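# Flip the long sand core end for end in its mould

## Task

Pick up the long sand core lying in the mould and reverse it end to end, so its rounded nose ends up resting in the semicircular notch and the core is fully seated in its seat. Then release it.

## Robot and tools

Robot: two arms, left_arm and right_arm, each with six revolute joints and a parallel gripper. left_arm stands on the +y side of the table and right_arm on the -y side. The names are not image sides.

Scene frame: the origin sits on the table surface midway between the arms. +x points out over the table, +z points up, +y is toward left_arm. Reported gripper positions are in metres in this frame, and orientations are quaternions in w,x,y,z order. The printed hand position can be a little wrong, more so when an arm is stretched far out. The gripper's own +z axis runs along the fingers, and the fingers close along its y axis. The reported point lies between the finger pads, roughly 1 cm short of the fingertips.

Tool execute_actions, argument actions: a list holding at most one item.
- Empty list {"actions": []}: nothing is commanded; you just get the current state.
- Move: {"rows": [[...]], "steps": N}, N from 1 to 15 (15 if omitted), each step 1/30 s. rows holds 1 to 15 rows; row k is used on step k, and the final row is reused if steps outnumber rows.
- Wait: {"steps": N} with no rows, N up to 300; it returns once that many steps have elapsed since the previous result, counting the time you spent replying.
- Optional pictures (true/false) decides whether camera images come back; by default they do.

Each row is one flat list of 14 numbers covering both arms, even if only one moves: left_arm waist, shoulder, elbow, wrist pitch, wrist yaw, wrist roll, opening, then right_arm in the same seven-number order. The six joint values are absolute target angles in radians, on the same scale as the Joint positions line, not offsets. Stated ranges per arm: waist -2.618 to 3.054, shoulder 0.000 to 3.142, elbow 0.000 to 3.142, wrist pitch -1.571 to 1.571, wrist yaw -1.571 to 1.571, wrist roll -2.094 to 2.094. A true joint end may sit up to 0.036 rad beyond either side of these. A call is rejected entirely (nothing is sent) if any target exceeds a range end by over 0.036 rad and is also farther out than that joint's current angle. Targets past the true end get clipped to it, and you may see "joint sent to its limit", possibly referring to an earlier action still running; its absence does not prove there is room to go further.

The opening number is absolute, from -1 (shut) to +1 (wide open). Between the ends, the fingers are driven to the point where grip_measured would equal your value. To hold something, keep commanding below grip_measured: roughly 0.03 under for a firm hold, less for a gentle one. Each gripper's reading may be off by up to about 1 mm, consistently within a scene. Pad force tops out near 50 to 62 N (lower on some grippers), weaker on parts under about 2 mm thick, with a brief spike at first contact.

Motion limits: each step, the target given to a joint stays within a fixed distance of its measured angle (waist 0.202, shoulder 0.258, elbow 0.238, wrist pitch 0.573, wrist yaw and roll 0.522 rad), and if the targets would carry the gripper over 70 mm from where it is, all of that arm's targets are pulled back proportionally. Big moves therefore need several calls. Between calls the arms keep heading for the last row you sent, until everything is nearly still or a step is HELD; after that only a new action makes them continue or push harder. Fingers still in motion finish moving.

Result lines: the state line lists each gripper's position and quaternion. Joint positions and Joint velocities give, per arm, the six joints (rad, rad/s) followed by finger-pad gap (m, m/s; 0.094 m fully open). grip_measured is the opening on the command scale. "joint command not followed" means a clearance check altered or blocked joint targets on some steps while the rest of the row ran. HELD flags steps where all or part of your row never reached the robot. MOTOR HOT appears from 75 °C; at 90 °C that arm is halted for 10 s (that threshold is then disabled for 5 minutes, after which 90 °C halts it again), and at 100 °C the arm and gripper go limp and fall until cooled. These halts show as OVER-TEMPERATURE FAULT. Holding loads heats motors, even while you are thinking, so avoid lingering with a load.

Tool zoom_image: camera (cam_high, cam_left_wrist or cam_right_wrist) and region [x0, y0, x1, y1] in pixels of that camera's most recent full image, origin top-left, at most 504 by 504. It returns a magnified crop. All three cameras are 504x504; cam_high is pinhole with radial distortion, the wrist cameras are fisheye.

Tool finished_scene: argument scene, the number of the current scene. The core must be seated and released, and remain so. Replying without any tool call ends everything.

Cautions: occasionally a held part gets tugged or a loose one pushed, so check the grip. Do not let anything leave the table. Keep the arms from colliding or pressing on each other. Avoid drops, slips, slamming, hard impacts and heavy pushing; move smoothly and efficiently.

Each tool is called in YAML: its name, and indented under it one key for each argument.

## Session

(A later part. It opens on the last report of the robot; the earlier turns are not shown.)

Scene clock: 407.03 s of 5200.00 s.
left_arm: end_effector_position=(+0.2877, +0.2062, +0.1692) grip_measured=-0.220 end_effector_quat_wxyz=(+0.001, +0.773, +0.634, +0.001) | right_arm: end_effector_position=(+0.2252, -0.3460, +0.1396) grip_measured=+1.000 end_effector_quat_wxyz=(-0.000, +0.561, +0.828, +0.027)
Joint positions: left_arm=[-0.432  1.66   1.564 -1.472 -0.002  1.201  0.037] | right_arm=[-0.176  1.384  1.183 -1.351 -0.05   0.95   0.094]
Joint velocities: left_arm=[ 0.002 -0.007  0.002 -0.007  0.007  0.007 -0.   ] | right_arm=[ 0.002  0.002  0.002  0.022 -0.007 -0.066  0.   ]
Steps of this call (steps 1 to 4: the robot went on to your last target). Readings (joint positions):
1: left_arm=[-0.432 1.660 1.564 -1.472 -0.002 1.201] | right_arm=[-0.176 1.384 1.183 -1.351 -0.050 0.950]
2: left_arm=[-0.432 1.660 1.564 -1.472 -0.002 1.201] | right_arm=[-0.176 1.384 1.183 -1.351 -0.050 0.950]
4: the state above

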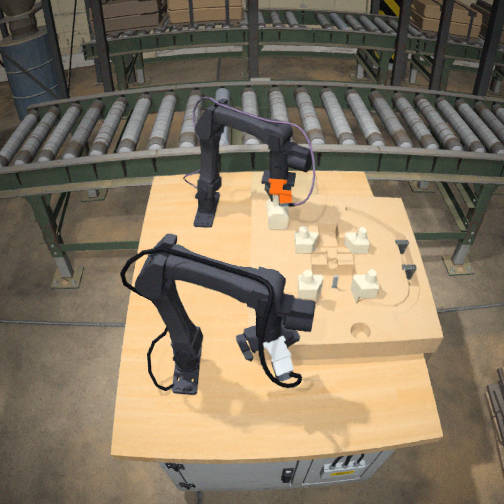

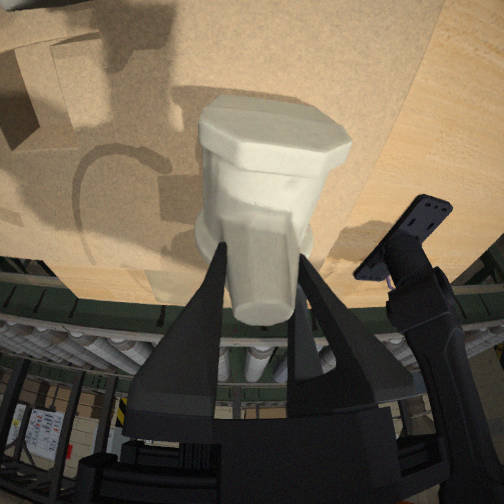

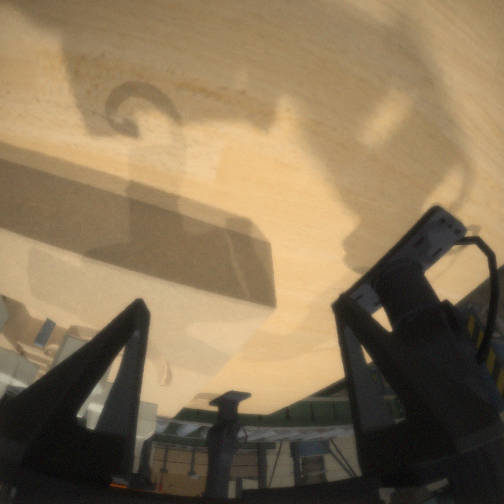

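execute_actions:
  actions:
    - {"rows": [ [-0.436,1.655,1.605,-1.495,0,1.2,-0.255,-0.176,1.384,1.183,-1.351,-0.048,0.95,1], [-0.436,1.652,1.613,-1.501,0,1.2,-0.255,-0.176,1.384,1.183,-1.351,-0.048,0.95,1], [-0.436,1.649,1.622,-1.508,0,1.2,-0.255,-0.176,1.384,1.183,-1.351,-0.048,0.95,1], [-0.436,1.647,1.631,-1.515,0,1.2,-0.255,-0.176,1.384,1.183,-1.351,-0.048,0.95,1], [-0.436,1.645,1.64,-1.522,0,1.2,-0.255,-0.176,1.384,1.183,-1.351,-0.048,0.95,1], [-0.436,1.645,1.649,-1.528,0,1.2,-0.255,-0.176,1.384,1.183,-1.351,-0.048,0.95,1], [-0.436,1.645,1.657,-1.533,0,1.2,-0.255,-0.176,1.384,1.183,-1.351,-0.048,0.95,1], [-0.436,1.645,1.664,-1.536,0,1.2,-0.255,-0.176,1.384,1.183,-1.351,-0.048,0.95,1], [-0.436,1.645,1.67,-1.538,0,1.2,-0.255,-0.176,1.384,1.183,-1.351,-0.048,0.95,1], [-0.436,1.645,1.674,-1.54,0,1.19,-0.255,-0.176,1.384,1.183,-1.351,-0.048,0.95,1], [-0.436,1.645,1.674,-1.54,0,1.165,-0.255,-0.176,1.384,1.183,-1.351,-0.048,0.95,1], [-0.436,1.645,1.674,-1.54,0,1.125,-0.255,-0.176,1.384,1.183,-1.351,-0.048,0.95,1], [-0.436,1.645,1.674,-1.54,0,1.07,-0.255,-0.176,1.384,1.183,-1.351,-0.048,0.95,1], [-0.436,1.645,1.674,-1.54,0,1.0,-0.255,-0.176,1.384,1.183,-1.351,-0.048,0.95,1], [-0.436,1.645,1.674,-1.54,0,0.925,-0.255,-0.176,1.384,1.183,-1.351,-0.048,0.95,1]], "steps": 15}
  pictures: false

execute_actions:
  actions:
    - {"rows": [ [-0.436,1.645,1.674,-1.54,0,0.85,-0.255,-0.176,1.384,1.183,-1.351,-0.048,0.95,1], [-0.436,1.645,1.674,-1.54,0,0.775,-0.255,-0.176,1.384,1.183,-1.351,-0.048,0.95,1], [-0.436,1.645,1.674,-1.54,0,0.7,-0.255,-0.176,1.384,1.183,-1.351,-0.048,0.95,1], [-0.436,1.645,1.674,-1.54,0,0.625,-0.255,-0.176,1.384,1.183,-1.351,-0.048,0.95,1], [-0.436,1.645,1.674,-1.54,0,0.55,-0.255,-0.176,1.384,1.183,-1.351,-0.048,0.95,1], [-0.436,1.645,1.674,-1.54,0,0.475,-0.255,-0.176,1.384,1.183,-1.351,-0.048,0.95,1], [-0.436,1.645,1.674,-1.54,0,0.4,-0.255,-0.176,1.384,1.183,-1.351,-0.048,0.95,1], [-0.436,1.645,1.674,-1.54,0,0.325,-0.255,-0.176,1.384,1.183,-1.351,-0.048,0.95,1], [-0.436,1.645,1.674,-1.54,0,0.25,-0.255,-0.176,1.384,1.183,-1.351,-0.048,0.95,1], [-0.436,1.645,1.674,-1.54,0,0.175,-0.255,-0.176,1.384,1.183,-1.351,-0.048,0.95,1], [-0.436,1.645,1.674,-1.54,0,0.1,-0.255,-0.176,1.384,1.183,-1.351,-0.048,0.95,1], [-0.436,1.645,1.674,-1.54,0,0.025,-0.255,-0.176,1.384,1.183,-1.351,-0.048,0.95,1], [-0.436,1.645,1.674,-1.54,0,-0.05,-0.255,-0.176,1.384,1.183,-1.351,-0.048,0.95,1], [-0.436,1.645,1.674,-1.54,0,-0.125,-0.255,-0.176,1.384,1.183,-1.351,-0.048,0.95,1], [-0.436,1.645,1.674,-1.54,0,-0.2,-0.255,-0.176,1.384,1.183,-1.351,-0.048,0.95,1]], "steps": 15}
  pictures: false

execute_actions:
  actions:
    - {"rows": [ [-0.436,1.645,1.674,-1.54,0,-0.275,-0.255,-0.176,1.384,1.183,-1.351,-0.048,0.95,1], [-0.436,1.645,1.674,-1.54,0,-0.35,-0.255,-0.176,1.384,1.183,-1.351,-0.048,0.95,1], [-0.436,1.645,1.674,-1.54,0,-0.425,-0.255,-0.176,1.384,1.183,-1.351,-0.048,0.95,1], [-0.436,1.645,1.674,-1.54,0,-0.5,-0.255,-0.176,1.384,1.183,-1.351,-0.048,0.95,1], [-0.436,1.645,1.674,-1.54,0,-0.575,-0.255,-0.176,1.384,1.183,-1.351,-0.048,0.95,1], [-0.436,1.645,1.674,-1.54,0,-0.65,-0.255,-0.176,1.384,1.183,-1.351,-0.048,0.95,1], [-0.436,1.645,1.674,-1.54,0,-0.725,-0.255,-0.176,1.384,1.183,-1.351,-0.048,0.95,1], [-0.436,1.645,1.674,-1.54,0,-0.8,-0.255,-0.176,1.384,1.183,-1.351,-0.048,0.95,1], [-0.436,1.645,1.674,-1.54,0,-0.875,-0.255,-0.176,1.384,1.183,-1.351,-0.048,0.95,1], [-0.436,1.645,1.674,-1.54,0,-0.95,-0.255,-0.176,1.384,1.183,-1.351,-0.048,0.95,1], [-0.436,1.645,1.674,-1.54,0,-1.025,-0.255,-0.176,1.384,1.183,-1.351,-0.048,0.95,1], [-0.436,1.645,1.674,-1.54,0,-1.1,-0.255,-0.176,1.384,1.183,-1.351,-0.048,0.95,1], [-0.436,1.645,1.674,-1.54,0,-1.175,-0.255,-0.176,1.384,1.183,-1.351,-0.048,0.95,1], [-0.436,1.645,1.674,-1.54,0,-1.25,-0.255,-0.176,1.384,1.183,-1.351,-0.048,0.95,1], [-0.436,1.645,1.674,-1.54,0,-1.325,-0.255,-0.176,1.384,1.183,-1.351,-0.048,0.95,1]], "steps": 15}
  pictures: false

execute_actions:
  actions:
    - {"rows": [ [-0.436,1.645,1.674,-1.54,0,-1.4,-0.255,-0.176,1.384,1.183,-1.351,-0.048,0.95,1], [-0.436,1.645,1.674,-1.54,0,-1.475,-0.255,-0.176,1.384,1.183,-1.351,-0.048,0.95,1], [-0.436,1.645,1.674,-1.54,0,-1.55,-0.255,-0.176,1.384,1.183,-1.351,-0.048,0.95,1], [-0.436,1.645,1.674,-1.54,0,-1.625,-0.255,-0.176,1.384,1.183,-1.351,-0.048,0.95,1], [-0.436,1.645,1.674,-1.54,0,-1.7,-0.255,-0.176,1.384,1.183,-1.351,-0.048,0.95,1], [-0.436,1.645,1.674,-1.54,0,-1.775,-0.255,-0.176,1.384,1.183,-1.351,-0.048,0.95,1], [-0.436,1.645,1.674,-1.54,0,-1.85,-0.255,-0.176,1.384,1.183,-1.351,-0.048,0.95,1], [-0.436,1.645,1.674,-1.54,0,-1.9,-0.255,-0.176,1.384,1.183,-1.351,-0.048,0.95,1], [-0.436,1.645,1.674,-1.54,0,-1.925,-0.255,-0.176,1.384,1.183,-1.351,-0.048,0.95,1]], "steps": 15}
  pictures: false

execute_actions:
  actions:
    - {"steps": 12}

Scene clock: 437.87 s of 5200.00 s.
left_arm: end_effector_position=(+0.2890, +0.2059, +0.1826) grip_measured=-0.220 end_effector_quat_wxyz=(+0.004, +0.742, +0.670, +0.003) | right_arm: end_effector_position=(+0.2252, -0.3460, +0.1396) grip_measured=+1.000 end_effector_quat_wxyz=(-0.000, +0.561, +0.828, +0.027)
Joint positions: left_arm=[-0.432  1.666  1.624 -1.518 -0.004  1.105  0.037] | right_arm=[-0.176  1.384  1.183 -1.351 -0.05   0.95   0.094]
Joint velocities: left_arm=[-0.022 -0.002  0.007 -0.022 -0.007 -1.179  0.001] | right_arm=[ 0.022 -0.007 -0.002 -0.066  0.022 -0.007  0.   ]
Steps of this call (steps 1 to 15: the robot went on to your last target; steps 16 to 90: nothing new was sent; then 27.33 s passed at rest; steps 91 to 105: all 15 steps of this action). Readings (joint positions):
91: left_arm=[-0.432 1.660 1.564 -1.472 -0.002 1.201] | right_arm=[-0.176 1.384 1.183 -1.351 -0.050 0.950]
92: left_arm=[-0.432 1.660 1.565 -1.472 -0.002 1.201] | right_arm=[-0.176 1.384 1.183 -1.351 -0.050 0.950]
94: left_arm=[-0.432 1.662 1.569 -1.477 -0.002 1.201] | right_arm=[-0.176 1.384 1.183 -1.351 -0.050 0.950]
98: left_arm=[-0.432 1.666 1.594 -1.502 -0.004 1.201] | right_arm=[-0.176 1.384 1.183 -1.351 -0.050 0.950]
105: the state above

Scene clock: 438.37 s of 5200.00 s.
left_arm: end_effector_position=(+0.2867, +0.2074, +0.1826) grip_measured=-0.221 end_effector_quat_wxyz=(+0.000, +0.339, +0.941, +0.002) | right_arm: end_effector_position=(+0.2252, -0.3460, +0.1396) grip_measured=+1.000 end_effector_quat_wxyz=(-0.000, +0.561, +0.828, +0.027)
Joint positions: left_arm=[-0.432  1.666  1.624 -1.529 -0.004  0.125  0.037] | right_arm=[-0.176  1.384  1.183 -1.351 -0.05   0.95   0.094]
Joint velocities: left_arm=[-0.007  0.017 -0.002 -0.051  0.051 -2.176 -0.   ] | right_arm=[-0.002 -0.012 -0.002  0.066  0.007 -0.037  0.   ]
Steps of this call (steps 1 to 15: all 15 steps of this action). Readings (joint positions):
1: left_arm=[-0.432 1.666 1.624 -1.520 -0.004 1.060] | right_arm=[-0.176 1.384 1.183 -1.351 -0.050 0.950]
2: left_arm=[-0.432 1.666 1.624 -1.521 -0.004 1.010] | right_arm=[-0.176 1.384 1.183 -1.351 -0.050 0.950]
4: left_arm=[-0.432 1.666 1.624 -1.525 -0.004 0.894] | right_arm=[-0.176 1.384 1.183 -1.351 -0.050 0.950]
8: left_arm=[-0.432 1.666 1.624 -1.528 -0.004 0.630] | right_arm=[-0.176 1.384 1.183 -1.351 -0.050 0.950]
15: the state above

Scene clock: 438.87 s of 5200.00 s.
left_arm: end_effector_position=(+0.2863, +0.2069, +0.1826) grip_measured=-0.221 end_effector_quat_wxyz=(+0.000, -0.213, +0.977, +0.000) | right_arm: end_effector_position=(+0.2252, -0.3460, +0.1396) grip_measured=+1.000 end_effector_quat_wxyz=(-0.000, +0.561, +0.828, +0.027)
Joint positions: left_arm=[-0.432  1.666  1.624 -1.529 -0.001 -0.995  0.037] | right_arm=[-0.176  1.384  1.183 -1.351 -0.05   0.95   0.094]
Joint velocities: left_arm=[-0.032 -0.007 -0.002  0.022  0.007 -2.264 -0.   ] | right_arm=[ 0.002  0.017  0.002 -0.051  0.051 -0.037  0.   ]
Steps of this call (steps 1 to 15: all 15 steps of this action). Readings (joint positions):
1: left_arm=[-0.432 1.666 1.624 -1.529 -0.004 0.051] | right_arm=[-0.176 1.384 1.183 -1.351 -0.050 0.950]
2: left_arm=[-0.432 1.666 1.624 -1.529 -0.004 -0.023] | right_arm=[-0.176 1.384 1.183 -1.351 -0.050 0.950]
4: left_arm=[-0.432 1.666 1.624 -1.529 -0.004 -0.172] | right_arm=[-0.176 1.384 1.183 -1.351 -0.050 0.950]
8: left_arm=[-0.432 1.666 1.624 -1.529 -0.004 -0.471] | right_arm=[-0.176 1.384 1.183 -1.351 -0.050 0.950]
15: the state above

Scene clock: 439.37 s of 5200.00 s.
left_arm: end_effector_position=(+0.2862, +0.2066, +0.1826) grip_measured=-0.222 end_effector_quat_wxyz=(-0.001, -0.598, +0.801, +0.000) | right_arm: end_effector_position=(+0.2252, -0.3460, +0.1396) grip_measured=+1.000 end_effector_quat_wxyz=(-0.000, +0.561, +0.828, +0.027)
Joint positions: left_arm=[-0.432  1.666  1.624 -1.529  0.001 -1.849  0.037] | right_arm=[-0.176  1.384  1.183 -1.351 -0.05   0.95   0.094]
Joint velocities: left_arm=[ 0.002 -0.002  0.007 -0.051 -0.037 -0.52  -0.001] | right_arm=[-0.022 -0.007 -0.002  0.066  0.022 -0.007  0.   ]
Steps of this call (steps 1 to 15: all 15 steps of this action). Readings (joint positions):
1: left_arm=[-0.432 1.666 1.624 -1.529 -0.000 -1.071] | right_arm=[-0.176 1.384 1.183 -1.351 -0.050 0.950]
2: left_arm=[-0.432 1.666 1.624 -1.529 -0.000 -1.145] | right_arm=[-0.176 1.384 1.183 -1.351 -0.050 0.950]
4: left_arm=[-0.432 1.666 1.624 -1.529 0.000 -1.295] | right_arm=[-0.176 1.384 1.183 -1.351 -0.050 0.950]
8: left_arm=[-0.432 1.666 1.624 -1.529 0.001 -1.592] | right_arm=[-0.176 1.384 1.183 -1.351 -0.050 0.950]
15: the state above

Scene clock: 439.77 s of 5200.00 s.
left_arm: end_effector_position=(+0.2862, +0.2066, +0.1826) grip_measured=-0.222 end_effector_quat_wxyz=(-0.001, -0.623, +0.782, +0.000) | right_arm: end_effector_position=(+0.2252, -0.3460, +0.1396) grip_measured=+1.000 end_effector_quat_wxyz=(-0.000, +0.561, +0.828, +0.027)
Joint positions: left_arm=[-0.432  1.666  1.624 -1.529  0.001 -1.911  0.037] | right_arm=[-0.176  1.384  1.183 -1.351 -0.05   0.95   0.094]
Joint velocities: left_arm=[ 0.002 -0.002  0.037 -0.037  0.022  0.007  0.001] | right_arm=[ 0.002 -0.007 -0.002 -0.081 -0.007 -0.022  0.   ]
Steps of this call (steps 1 to 12: the robot went on to your last target). Readings (joint positions):
1: left_arm=[-0.432 1.666 1.624 -1.529 0.001 -1.863] | right_arm=[-0.176 1.384 1.183 -1.351 -0.050 0.950]
2: left_arm=[-0.432 1.666 1.624 -1.529 0.001 -1.874] | right_arm=[-0.176 1.384 1.183 -1.351 -0.050 0.950]
4: left_arm=[-0.432 1.666 1.624 -1.529 0.001 -1.889] | right_arm=[-0.176 1.384 1.183 -1.351 -0.050 0.950]
8: left_arm=[-0.432 1.666 1.624 -1.529 0.001 -1.905] | right_arm=[-0.176 1.384 1.183 -1.351 -0.050 0.950]
12: the state above

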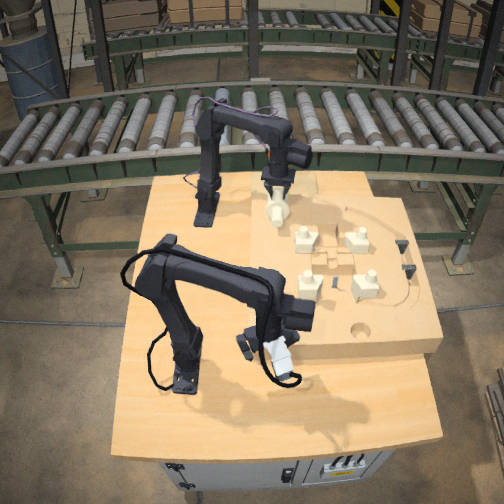

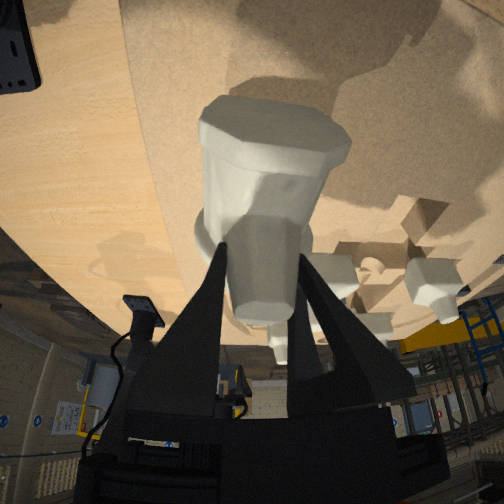

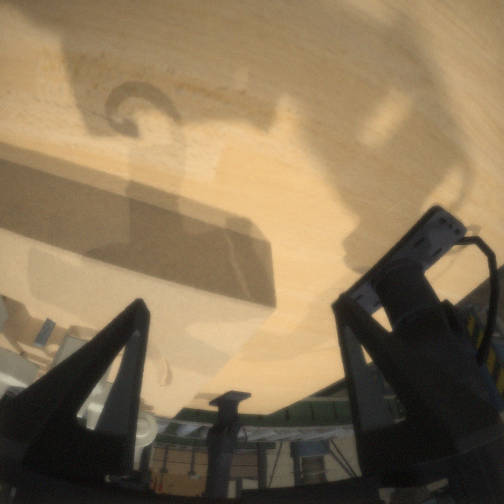

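execute_actions:
  actions:
    - {"rows": [ [-0.436,1.645,1.66,-1.525,0,-1.925,-0.255,-0.176,1.384,1.183,-1.351,-0.048,0.95,1], [-0.436,1.645,1.647,-1.51,0,-1.925,-0.255,-0.176,1.384,1.183,-1.351,-0.048,0.95,1], [-0.436,1.645,1.636,-1.497,0,-1.925,-0.255,-0.176,1.384,1.183,-1.351,-0.048,0.95,1], [-0.436,1.645,1.628,-1.487,0,-1.925,-0.255,-0.176,1.384,1.183,-1.351,-0.048,0.95,1], [-0.436,1.645,1.621,-1.478,0,-1.925,-0.255,-0.176,1.384,1.183,-1.351,-0.048,0.95,1], [-0.436,1.645,1.614,-1.47,0,-1.925,-0.255,-0.176,1.384,1.183,-1.351,-0.048,0.95,1], [-0.436,1.645,1.607,-1.463,0,-1.925,-0.255,-0.176,1.384,1.183,-1.351,-0.048,0.95,1], [-0.436,1.645,1.601,-1.457,0,-1.925,-0.255,-0.176,1.384,1.183,-1.351,-0.048,0.95,1], [-0.436,1.645,1.595,-1.453,0,-1.925,-0.255,-0.176,1.384,1.183,-1.351,-0.048,0.95,1], [-0.436,1.645,1.59,-1.451,0,-1.925,-0.255,-0.176,1.384,1.183,-1.351,-0.048,0.95,1], [-0.436,1.645,1.585,-1.45,0,-1.925,-0.255,-0.176,1.384,1.183,-1.351,-0.048,0.95,1], [-0.436,1.645,1.58,-1.45,0,-1.925,-0.255,-0.176,1.384,1.183,-1.351,-0.048,0.95,1], [-0.436,1.645,1.575,-1.45,0,-1.925,-0.255,-0.176,1.384,1.183,-1.351,-0.048,0.95,1], [-0.436,1.645,1.57,-1.45,0,-1.925,-0.255,-0.176,1.384,1.183,-1.351,-0.048,0.95,1], [-0.436,1.645,1.566,-1.45,0,-1.925,-0.255,-0.176,1.384,1.183,-1.351,-0.048,0.95,1]], "steps": 15}
  pictures: false

execute_actions:
  actions:
    - {"rows": [ [-0.436,1.645,1.566,-1.455,0,-1.92,-0.255,-0.176,1.384,1.183,-1.351,-0.048,0.95,1], [-0.436,1.645,1.57,-1.46,0,-1.92,-0.25,-0.176,1.384,1.183,-1.351,-0.048,0.95,1], [-0.436,1.645,1.575,-1.465,0,-1.915,-0.24,-0.176,1.384,1.183,-1.351,-0.048,0.95,1], [-0.436,1.645,1.58,-1.47,0,-1.915,-0.23,-0.176,1.384,1.183,-1.351,-0.048,0.95,1], [-0.436,1.645,1.58,-1.47,0,-1.915,-0.215,-0.176,1.384,1.183,-1.351,-0.048,0.95,1], [-0.436,1.645,1.58,-1.47,0,-1.915,-0.19,-0.176,1.384,1.183,-1.351,-0.048,0.95,1], [-0.436,1.645,1.58,-1.47,0,-1.915,-0.14,-0.176,1.384,1.183,-1.351,-0.048,0.95,1], [-0.436,1.645,1.58,-1.47,0,-1.915,-0.05,-0.176,1.384,1.183,-1.351,-0.048,0.95,1], [-0.436,1.645,1.58,-1.47,0,-1.915,0.1,-0.176,1.384,1.183,-1.351,-0.048,0.95,1], [-0.436,1.645,1.58,-1.47,0,-1.915,0.25,-0.176,1.384,1.183,-1.351,-0.048,0.95,1], [-0.436,1.645,1.58,-1.47,0,-1.915,0.4,-0.176,1.384,1.183,-1.351,-0.048,0.95,1], [-0.436,1.645,1.58,-1.47,0,-1.915,0.5,-0.176,1.384,1.183,-1.351,-0.048,0.95,1]], "steps": 14}

zoom_image:
  camera: "cam_high"
  region: [240, 160, 330, 250]

Scene clock: 467.67 s of 5200.00 s.
left_arm: end_effector_position=(+0.2906, +0.2018, +0.1704) grip_measured=-0.222 end_effector_quat_wxyz=(+0.002, +0.625, -0.780, +0.009) | right_arm: end_effector_position=(+0.2252, -0.3460, +0.1396) grip_measured=+1.000 end_effector_quat_wxyz=(-0.000, +0.561, +0.828, +0.027)
Joint positions: left_arm=[-0.432  1.666  1.575 -1.463  0.01  -1.918  0.037] | right_arm=[-0.176  1.384  1.183 -1.351 -0.05   0.95   0.094]
Joint velocities: left_arm=[-0.012 -0.022 -0.046  0.037  0.066 -0.139  0.   ] | right_arm=[-0.002  0.012  0.012  0.022 -0.022  0.007  0.   ]
Steps of this call (steps 1 to 30: the robot went on to your last target; steps 31 to 90: nothing new was sent; then 24.40 s passed at rest; steps 91 to 105: all 15 steps of this action). Readings (joint positions):
91: left_arm=[-0.432 1.666 1.624 -1.529 0.001 -1.916] | right_arm=[-0.176 1.384 1.183 -1.351 -0.050 0.950]
92: left_arm=[-0.432 1.666 1.624 -1.528 0.001 -1.916] | right_arm=[-0.176 1.384 1.183 -1.351 -0.050 0.950]
94: left_arm=[-0.432 1.666 1.624 -1.524 0.001 -1.916] | right_arm=[-0.176 1.384 1.183 -1.351 -0.050 0.950]
98: left_arm=[-0.432 1.666 1.608 -1.494 0.001 -1.916] | right_arm=[-0.176 1.384 1.183 -1.351 -0.050 0.950]
105: the state above

Scene clock: 468.13 s of 5200.00 s.
left_arm: end_effector_position=(+0.2907, +0.2011, +0.1702) grip_measured=+0.495 end_effector_quat_wxyz=(+0.003, +0.625, -0.780, +0.011) | right_arm: end_effector_position=(+0.2252, -0.3460, +0.1396) grip_measured=+1.000 end_effector_quat_wxyz=(-0.000, +0.561, +0.828, +0.027)
Joint positions: left_arm=[-0.432  1.666  1.574 -1.461  0.013 -1.918  0.07 ] | right_arm=[-0.176  1.384  1.183 -1.351 -0.05   0.95   0.094]
Joint velocities: left_arm=[ 0.007 -0.012  0.007  0.037  0.051  0.022  0.007] | right_arm=[ 0.002  0.002 -0.017  0.007 -0.051 -0.051  0.   ]
Steps of this call (steps 1 to 14: all 14 steps of this action). Readings (joint positions):
1: left_arm=[-0.432 1.666 1.574 -1.462 0.012 -1.918] | right_arm=[-0.176 1.384 1.183 -1.351 -0.050 0.950]
2: left_arm=[-0.432 1.666 1.574 -1.462 0.013 -1.918] | right_arm=[-0.176 1.384 1.183 -1.351 -0.050 0.950]
4: left_arm=[-0.432 1.666 1.574 -1.462 0.013 -1.918] | right_arm=[-0.176 1.384 1.183 -1.351 -0.050 0.950]
8: left_arm=[-0.432 1.666 1.574 -1.461 0.014 -1.918] | right_arm=[-0.176 1.384 1.183 -1.351 -0.050 0.950]
14: the state above

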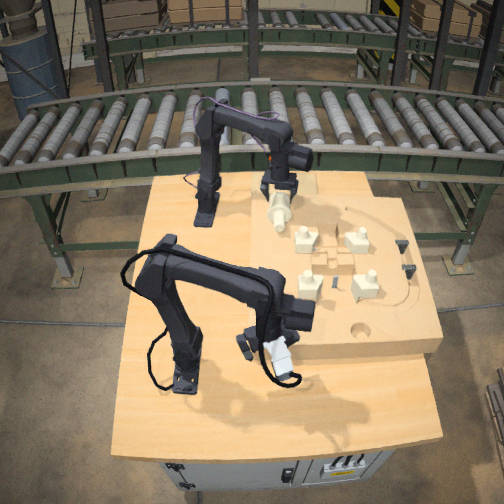

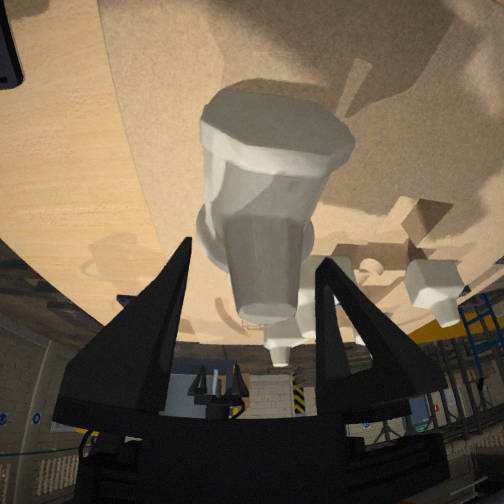

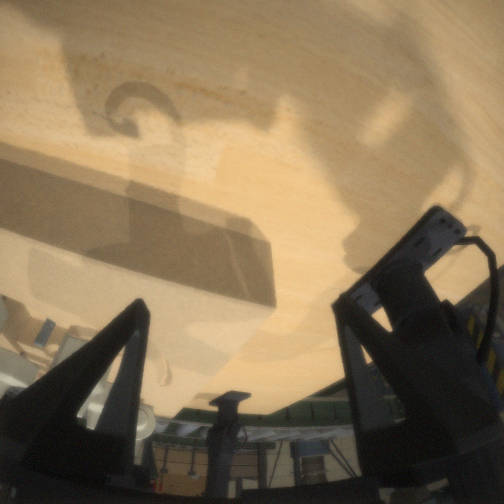

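Region (240, 160, 330, 250) of cam_high's 504x504 image, scaled by 5.600, with more detail than that image has.

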